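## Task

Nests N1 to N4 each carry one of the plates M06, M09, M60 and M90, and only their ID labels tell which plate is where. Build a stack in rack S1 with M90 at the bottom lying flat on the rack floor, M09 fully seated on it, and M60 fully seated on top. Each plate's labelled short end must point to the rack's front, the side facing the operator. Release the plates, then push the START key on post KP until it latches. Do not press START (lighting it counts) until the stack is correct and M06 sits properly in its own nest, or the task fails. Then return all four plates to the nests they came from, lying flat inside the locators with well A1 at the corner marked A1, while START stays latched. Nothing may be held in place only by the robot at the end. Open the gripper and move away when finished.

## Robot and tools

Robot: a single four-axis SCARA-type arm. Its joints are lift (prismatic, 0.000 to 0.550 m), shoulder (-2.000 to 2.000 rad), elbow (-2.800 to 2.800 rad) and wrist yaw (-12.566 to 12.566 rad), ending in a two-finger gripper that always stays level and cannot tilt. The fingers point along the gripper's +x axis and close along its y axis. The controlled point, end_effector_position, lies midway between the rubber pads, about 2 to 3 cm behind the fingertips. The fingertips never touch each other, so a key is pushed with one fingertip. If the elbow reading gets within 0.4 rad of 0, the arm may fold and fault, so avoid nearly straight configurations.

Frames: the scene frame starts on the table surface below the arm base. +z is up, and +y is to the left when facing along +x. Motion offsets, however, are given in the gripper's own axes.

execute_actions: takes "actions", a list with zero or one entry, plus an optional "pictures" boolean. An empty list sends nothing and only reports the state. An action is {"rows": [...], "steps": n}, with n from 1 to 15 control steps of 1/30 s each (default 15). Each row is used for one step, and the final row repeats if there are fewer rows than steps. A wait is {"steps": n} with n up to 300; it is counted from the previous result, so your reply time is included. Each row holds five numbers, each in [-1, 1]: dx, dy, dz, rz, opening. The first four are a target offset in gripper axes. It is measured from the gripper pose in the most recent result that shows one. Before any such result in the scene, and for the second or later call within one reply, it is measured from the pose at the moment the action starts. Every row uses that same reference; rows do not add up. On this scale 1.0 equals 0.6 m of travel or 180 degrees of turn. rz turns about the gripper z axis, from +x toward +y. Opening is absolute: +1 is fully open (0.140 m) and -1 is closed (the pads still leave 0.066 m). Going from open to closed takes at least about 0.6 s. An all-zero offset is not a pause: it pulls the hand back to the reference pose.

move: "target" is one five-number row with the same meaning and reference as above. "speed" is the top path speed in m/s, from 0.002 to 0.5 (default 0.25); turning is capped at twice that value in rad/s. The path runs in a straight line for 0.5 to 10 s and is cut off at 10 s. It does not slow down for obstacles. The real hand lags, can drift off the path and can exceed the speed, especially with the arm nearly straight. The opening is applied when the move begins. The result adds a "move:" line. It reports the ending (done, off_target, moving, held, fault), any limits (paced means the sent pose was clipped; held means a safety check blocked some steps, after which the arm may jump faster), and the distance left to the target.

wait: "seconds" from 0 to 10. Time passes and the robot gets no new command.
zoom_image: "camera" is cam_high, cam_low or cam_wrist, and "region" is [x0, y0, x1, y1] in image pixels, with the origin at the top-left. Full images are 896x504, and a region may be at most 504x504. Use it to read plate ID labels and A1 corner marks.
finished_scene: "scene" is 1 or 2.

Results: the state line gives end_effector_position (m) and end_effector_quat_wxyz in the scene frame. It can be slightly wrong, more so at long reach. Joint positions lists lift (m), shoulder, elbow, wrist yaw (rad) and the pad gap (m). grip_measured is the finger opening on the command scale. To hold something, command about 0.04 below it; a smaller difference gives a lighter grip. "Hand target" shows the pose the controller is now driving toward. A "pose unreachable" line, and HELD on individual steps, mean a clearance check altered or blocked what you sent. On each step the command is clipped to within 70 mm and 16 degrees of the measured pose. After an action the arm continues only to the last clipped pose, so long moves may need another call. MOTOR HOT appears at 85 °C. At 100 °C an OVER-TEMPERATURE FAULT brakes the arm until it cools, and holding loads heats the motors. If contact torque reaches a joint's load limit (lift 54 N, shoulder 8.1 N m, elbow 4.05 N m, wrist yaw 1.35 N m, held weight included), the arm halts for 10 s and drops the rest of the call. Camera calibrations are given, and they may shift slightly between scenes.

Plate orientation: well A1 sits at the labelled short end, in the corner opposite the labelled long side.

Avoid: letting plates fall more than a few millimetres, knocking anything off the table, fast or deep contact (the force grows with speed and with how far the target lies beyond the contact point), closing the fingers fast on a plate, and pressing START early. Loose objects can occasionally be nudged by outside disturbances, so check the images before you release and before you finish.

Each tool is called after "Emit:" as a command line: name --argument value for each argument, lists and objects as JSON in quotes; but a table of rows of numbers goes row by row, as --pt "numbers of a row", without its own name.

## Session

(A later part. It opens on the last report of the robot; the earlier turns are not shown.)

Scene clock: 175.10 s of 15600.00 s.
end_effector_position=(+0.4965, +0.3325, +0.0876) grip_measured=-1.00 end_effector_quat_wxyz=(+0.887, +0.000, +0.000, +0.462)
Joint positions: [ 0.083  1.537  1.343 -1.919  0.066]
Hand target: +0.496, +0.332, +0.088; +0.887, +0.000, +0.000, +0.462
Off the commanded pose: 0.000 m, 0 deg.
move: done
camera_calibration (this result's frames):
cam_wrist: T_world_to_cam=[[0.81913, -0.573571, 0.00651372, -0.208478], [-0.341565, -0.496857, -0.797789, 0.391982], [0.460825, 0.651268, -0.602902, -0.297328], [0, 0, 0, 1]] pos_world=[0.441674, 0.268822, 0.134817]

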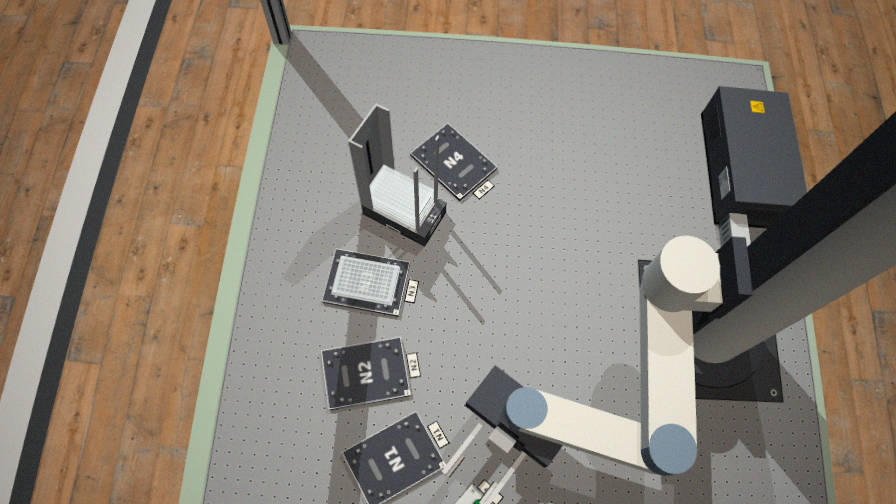

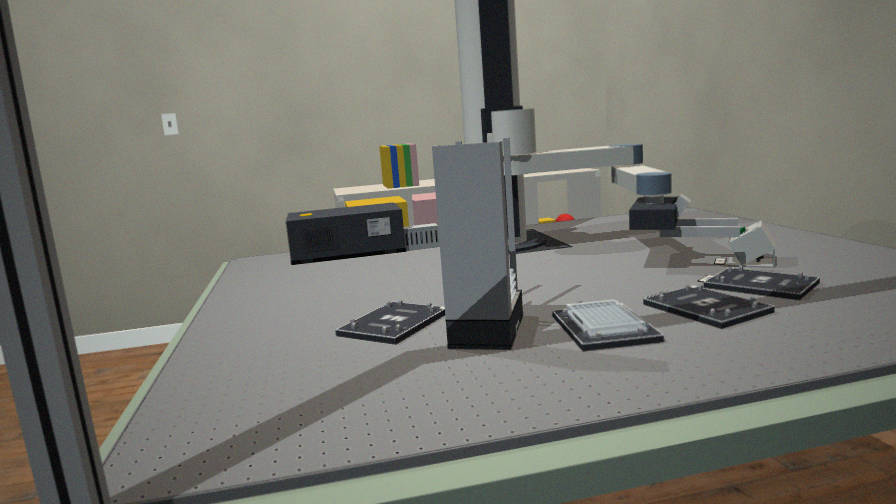

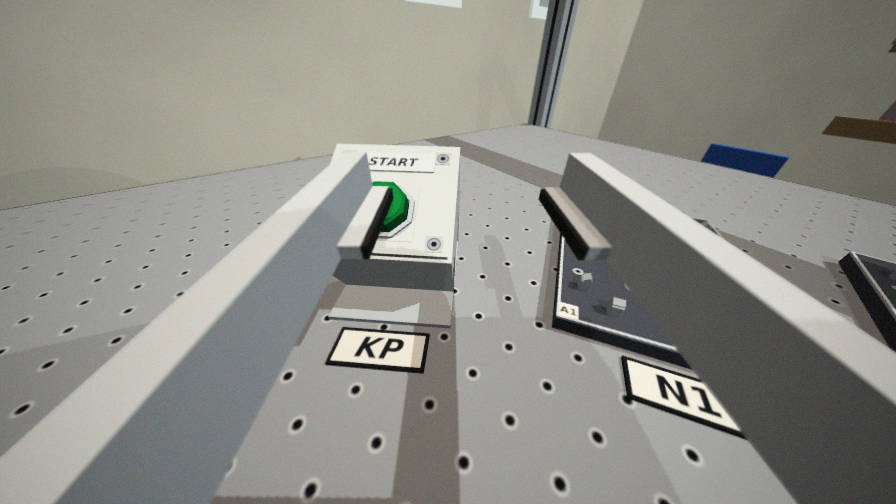

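Emit:
move --target '[0,0,-0.004,0,-1]' --speed 0.01

Scene clock: 182.63 s of 15600.00 s.
end_effector_position=(+0.4965, +0.3325, +0.0852) grip_measured=-1.00 end_effector_quat_wxyz=(+0.887, +0.000, +0.000, +0.462)
Joint positions: [ 0.08   1.537  1.343 -1.919  0.066]
Hand target: +0.496, +0.332, +0.085; +0.887, +0.000, +0.000, +0.462
Off the commanded pose: 0.000 m, 0 deg.
After step 90, 3.83 s passed at rest.
move: done
camera_calibration (this result's frames):
cam_wrist: T_world_to_cam=[[0.819131, -0.57357, 0.00651372, -0.208463], [-0.341564, -0.496857, -0.797789, 0.390096], [0.460824, 0.651268, -0.602902, -0.298753], [0, 0, 0, 1]] pos_world=[0.441674, 0.268823, 0.132453]

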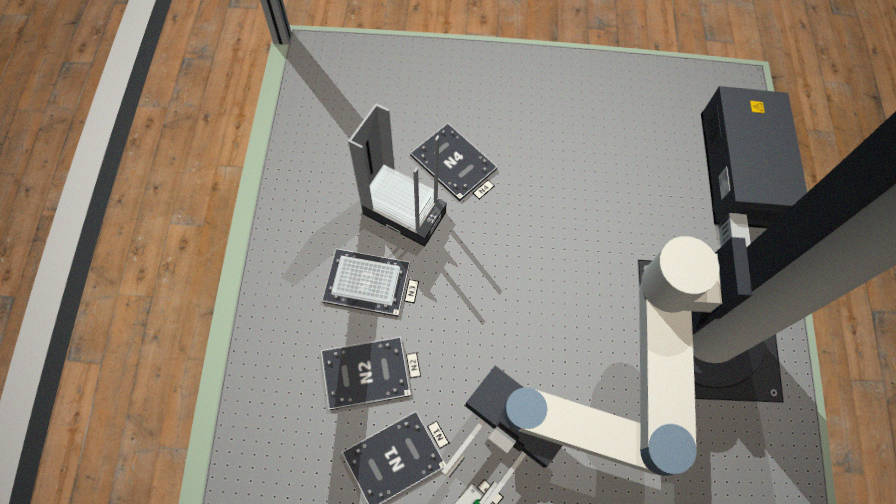

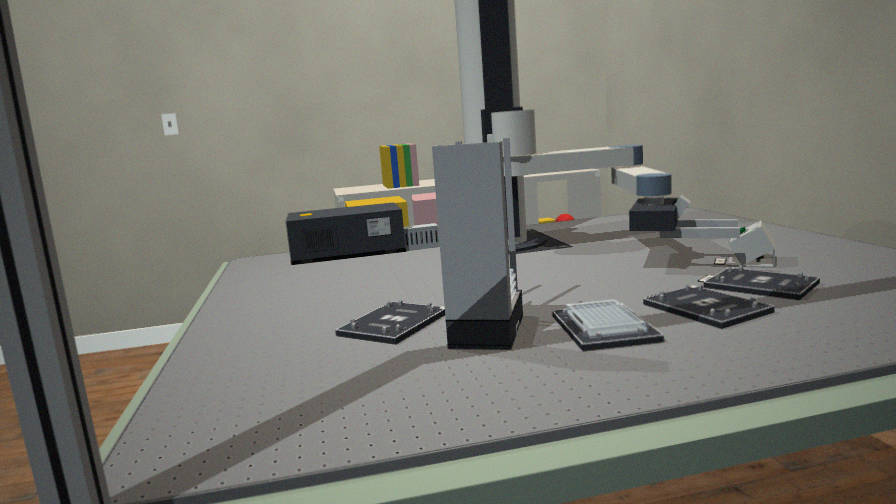

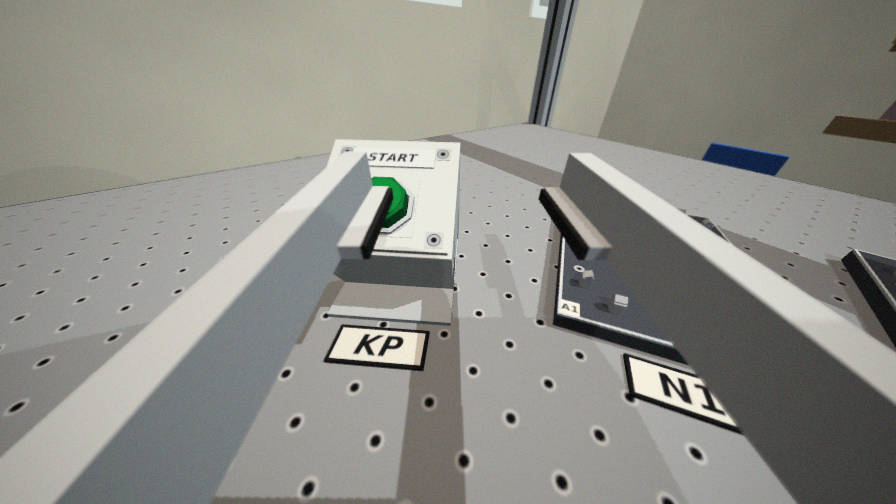

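Emit:
move --target '[0.004,0,-0.005,0,-1]' --speed 0.01

Emit:
zoom_image --camera "cam_low" --region '[680,200,800,280]'

Scene clock: 186.03 s of 15600.00 s.
end_effector_position=(+0.4976, +0.3341, +0.0824) grip_measured=-1.00 end_effector_quat_wxyz=(+0.887, +0.000, +0.000, +0.463)
Joint positions: [ 0.077  1.534  1.353 -1.925  0.066]
Hand target: +0.498, +0.334, +0.082; +0.887, +0.000, +0.000, +0.462
Off the commanded pose: 0.000 m, 0 deg.
move: done
camera_calibration (this result's frames):
cam_wrist: T_world_to_cam=[[0.819526, -0.573005, 0.00651372, -0.208816], [-0.341222, -0.497092, -0.797789, 0.388982], [0.460375, 0.651586, -0.602902, -0.301979], [0, 0, 0, 1]] pos_world=[0.442883, 0.270472, 0.129622]

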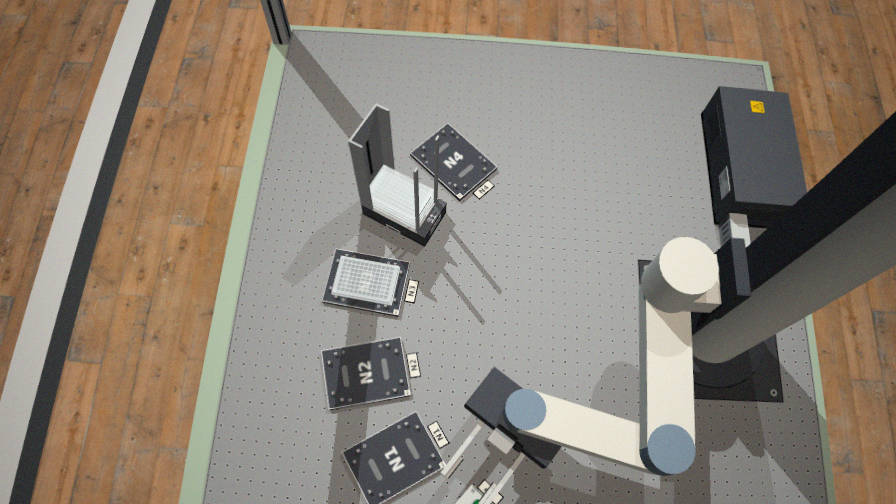

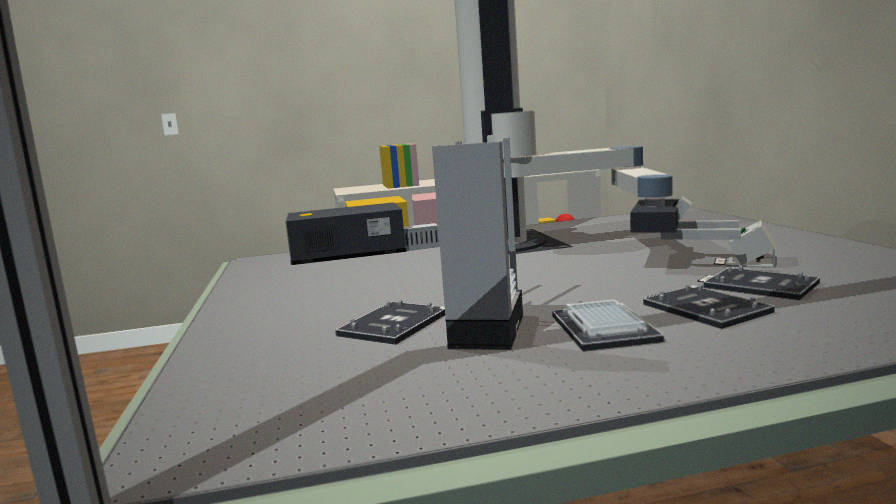

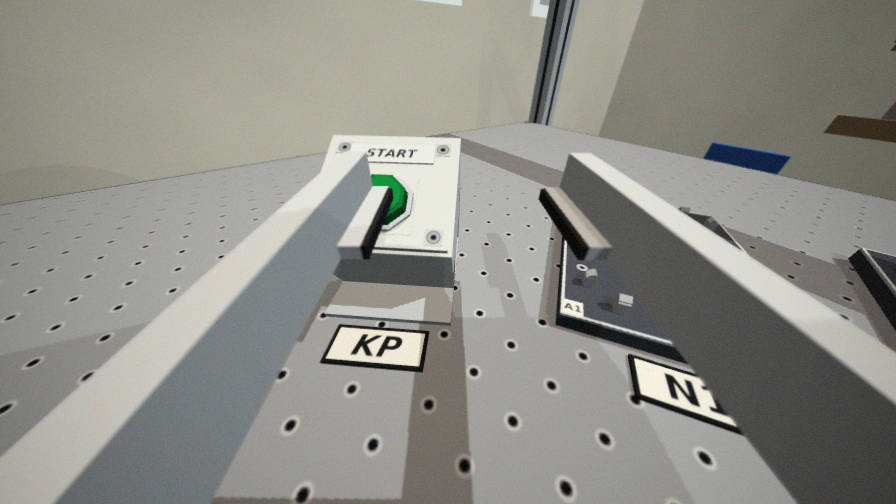

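Region (680, 200, 800, 280) of cam_low's 896x504 image, scaled by 4.200, with more detail than that image has.

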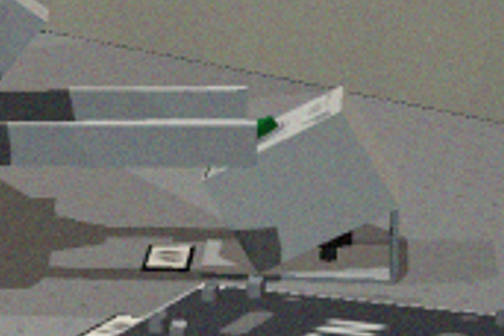

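Looks partly pressed.

Emit:
move --target '[0.003,0,-0.003,0,-1]' --speed 0.01

Scene clock: 189.13 s of 15600.00 s.
end_effector_position=(+0.4984, +0.3351, +0.0808) grip_measured=-1.00 end_effector_quat_wxyz=(+0.886, +0.000, +0.000, +0.463)
Joint positions: [ 0.076  1.532  1.359 -1.929  0.066]
Hand target: +0.499, +0.336, +0.081; +0.887, +0.000, +0.000, +0.463
Off the commanded pose: 0.001 m, 0 deg.
move: done
camera_calibration (this result's frames):
cam_wrist: T_world_to_cam=[[0.819843, -0.572551, 0.00651372, -0.209231], [-0.340946, -0.497282, -0.797789, 0.388357], [0.460014, 0.651841, -0.602902, -0.30383], [0, 0, 0, 1]] pos_world=[0.443712, 0.271376, 0.12801]

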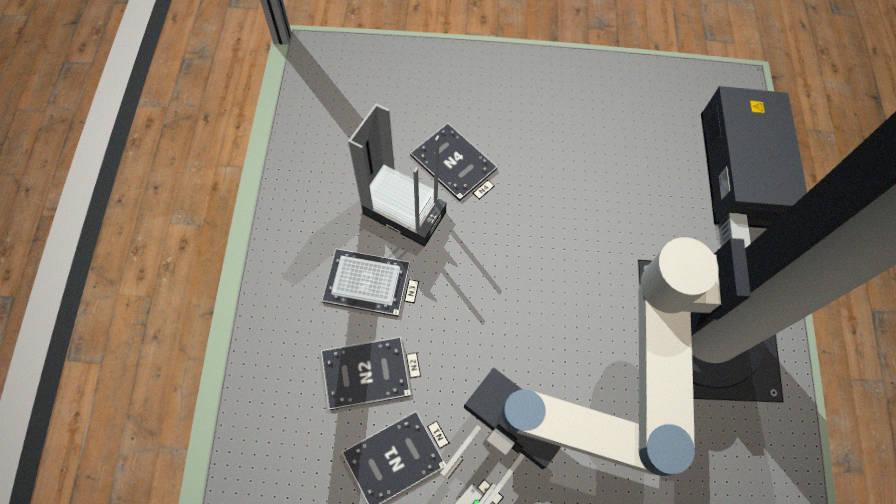

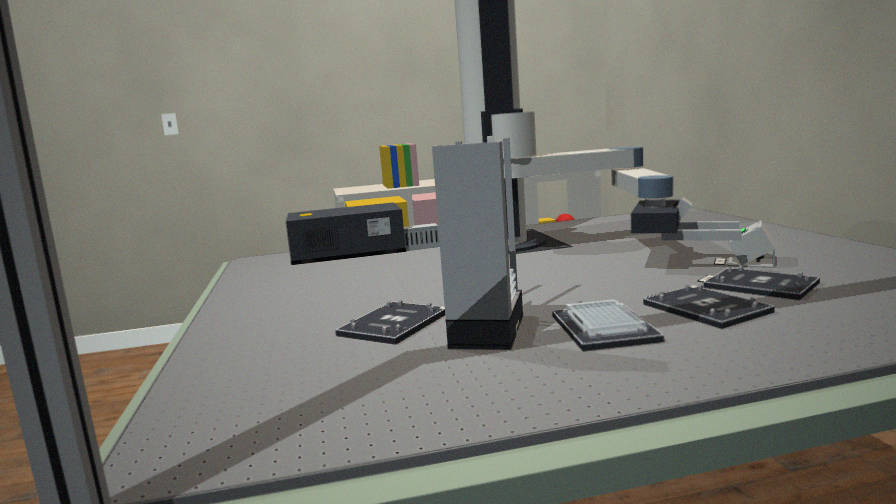

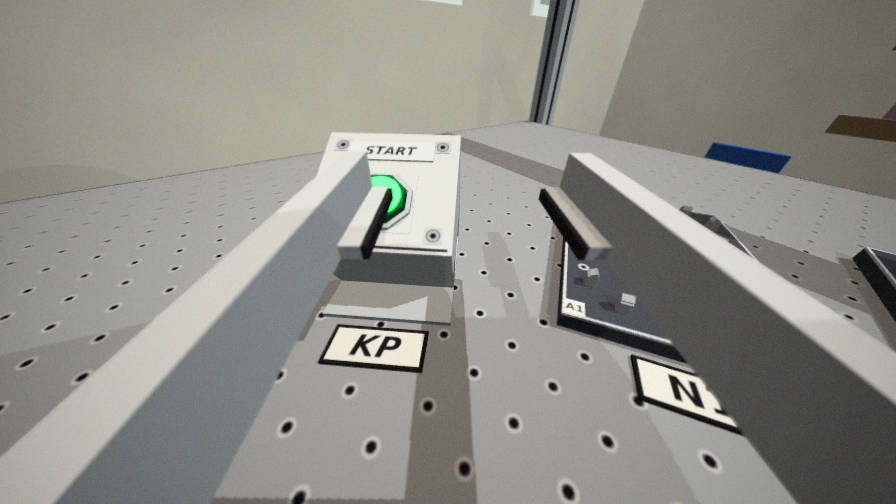

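Emit:
move --target '[0.002,0,-0.0025,0,-1]' --speed 0.01

Emit:
move --target '[-0.04,0,0.03,0,-1]' --speed 0.1

Scene clock: 192.43 s of 15600.00 s.
end_effector_position=(+0.4989, +0.3356, +0.0796) grip_measured=-1.00 end_effector_quat_wxyz=(+0.886, +0.000, +0.000, +0.463)
Joint positions: [ 0.075  1.53   1.362 -1.93   0.066]
Hand target: +0.499, +0.336, +0.079; +0.886, +0.000, +0.000, +0.463
Off the commanded pose: 0.001 m, 0 deg.
move: done
camera_calibration (this result's frames):
cam_wrist: T_world_to_cam=[[0.820201, -0.572039, 0.00651372, -0.209646], [-0.340636, -0.497494, -0.797789, 0.387693], [0.459607, 0.652128, -0.602902, -0.305029], [0, 0, 0, 1]] pos_world=[0.444207, 0.271867, 0.12676]

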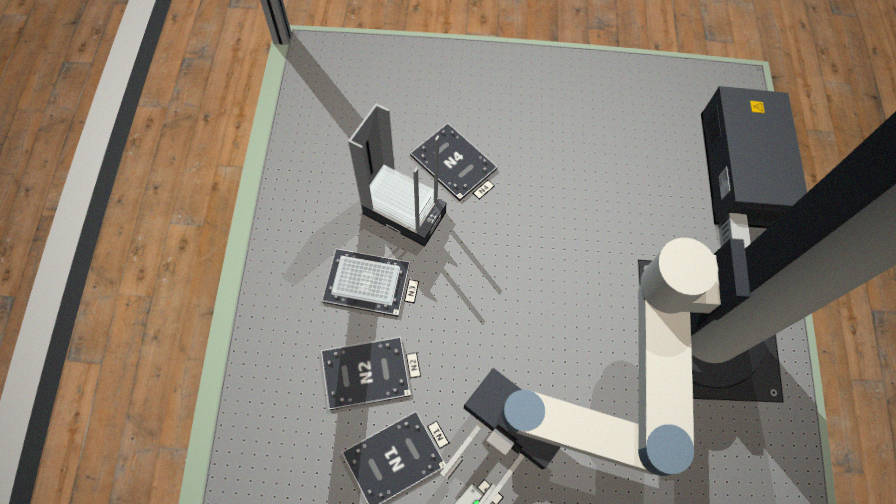

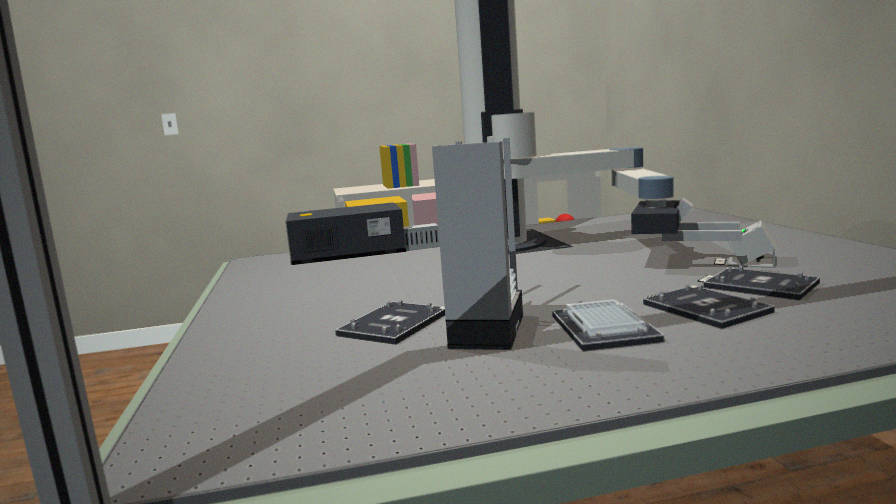

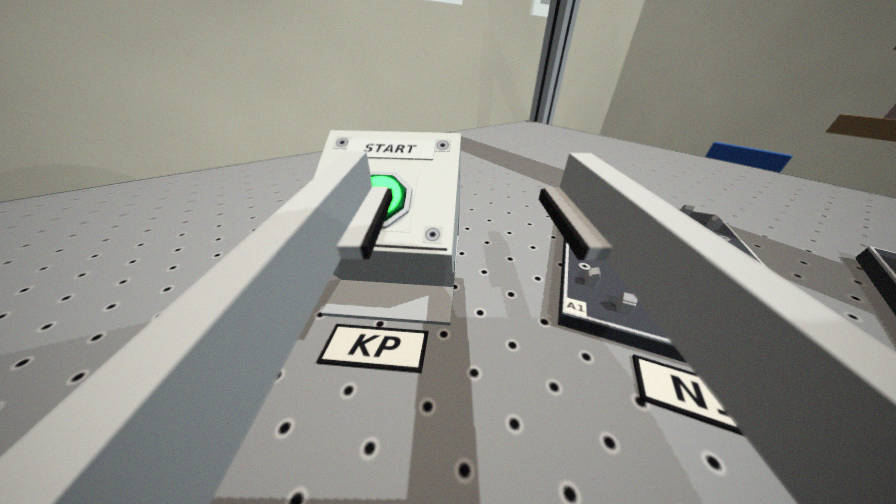

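Scene clock: 193.13 s of 15600.00 s.
end_effector_position=(+0.4853, +0.3158, +0.0976) grip_measured=-1.00 end_effector_quat_wxyz=(+0.886, +0.000, +0.000, +0.463)
Joint positions: [ 0.093  1.558  1.248 -1.844  0.066]
Hand target: +0.485, +0.316, +0.098; +0.886, +0.000, +0.000, +0.463
Off the commanded pose: 0.000 m, 0 deg.
move: done
camera_calibration (this result's frames):
cam_wrist: T_world_to_cam=[[0.81991, -0.572456, 0.00651372, -0.209651], [-0.340889, -0.497321, -0.797789, 0.387674], [0.459938, 0.651894, -0.602902, -0.275047], [0, 0, 0, 1]] pos_world=[0.430554, 0.252084, 0.144821]

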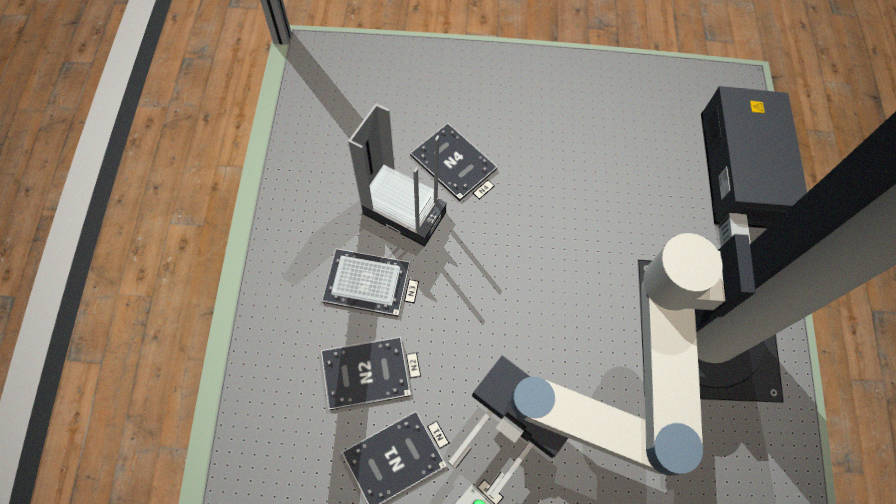

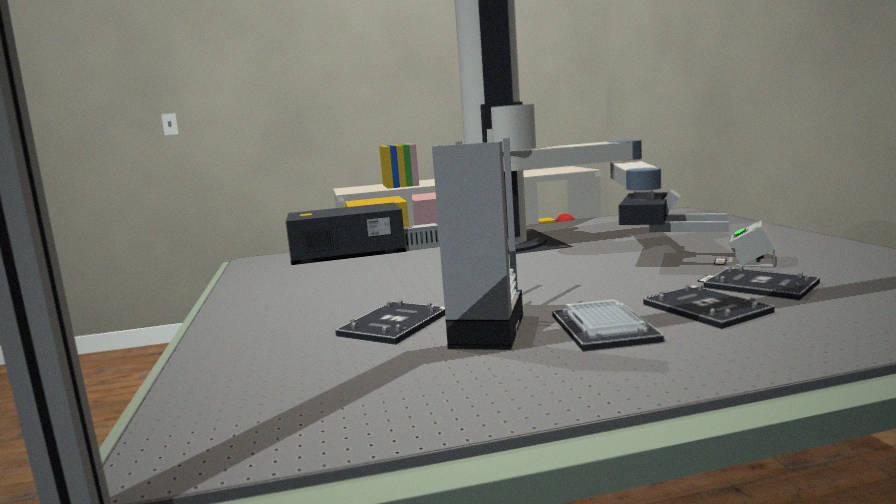

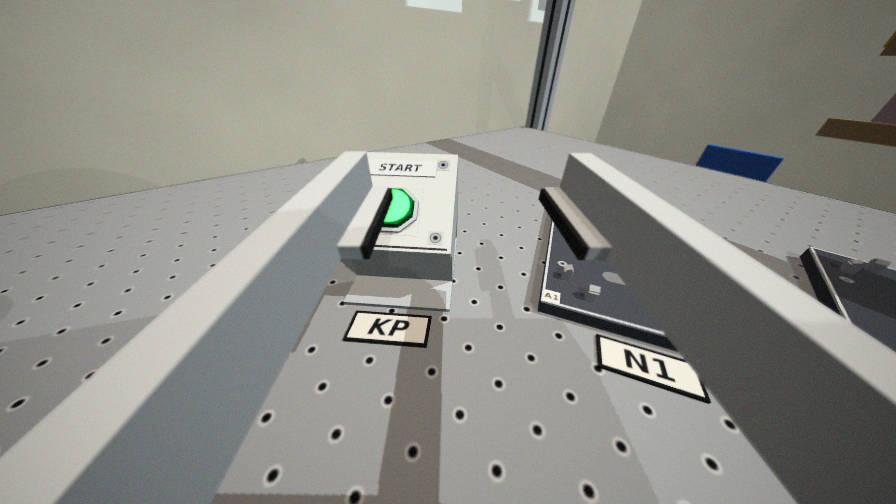

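Emit:
move --target '[-0.6085,-0.502,-0.0007,-0.4477,0.3]' --speed 0.4

Scene clock: 200.43 s of 15600.00 s.
end_effector_position=(+0.5238, -0.1560, +0.0973) grip_measured=+0.30 end_effector_quat_wxyz=(+0.975, +0.000, +0.000, -0.220)
Joint positions: [ 0.092  0.538  0.958 -1.94   0.114]
Hand target: +0.524, -0.156, +0.097; +0.975, +0.000, +0.000, -0.220
Off the commanded pose: 0.000 m, 0 deg.
After step 90, 2.07 s passed at rest.
move: done
camera_calibration (this result's frames):
cam_wrist: T_world_to_cam=[[-0.430562, -0.902537, 0.00651372, 0.0921609], [-0.546402, 0.254907, -0.797789, 0.390917], [0.718374, -0.347057, -0.602902, -0.276674], [0, 0, 0, 1]] pos_world=[0.452034, -0.11249, 0.144461]

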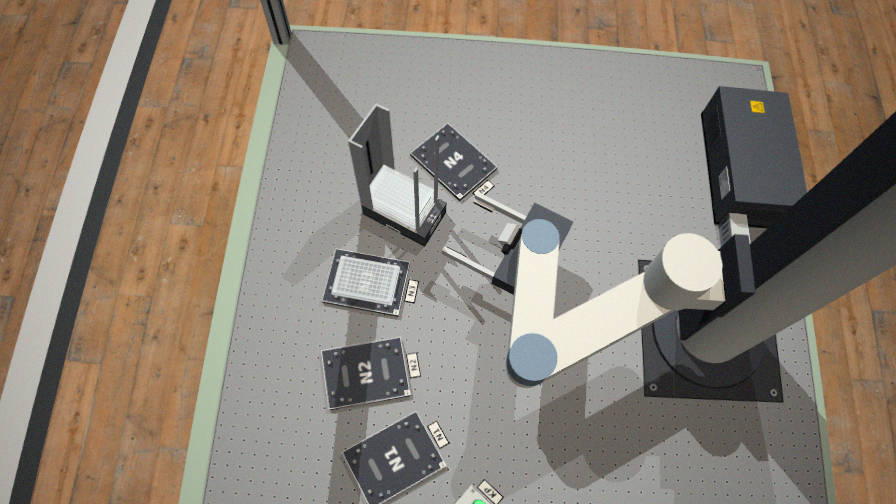

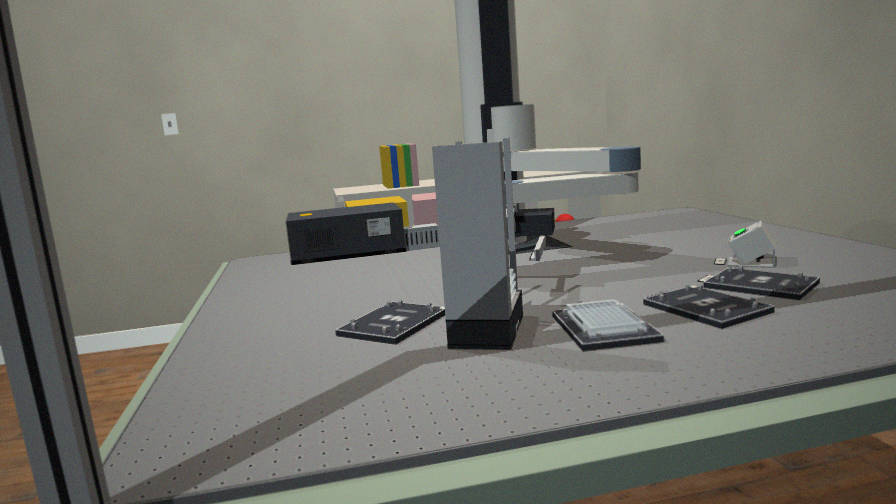

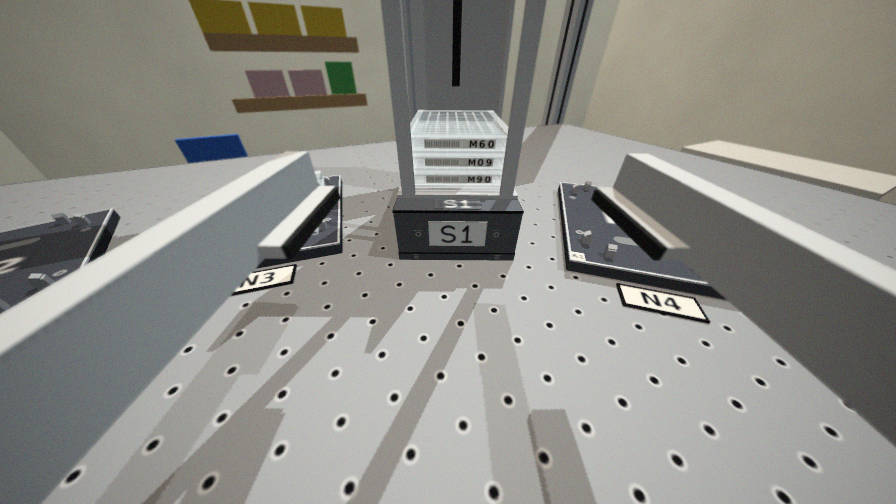

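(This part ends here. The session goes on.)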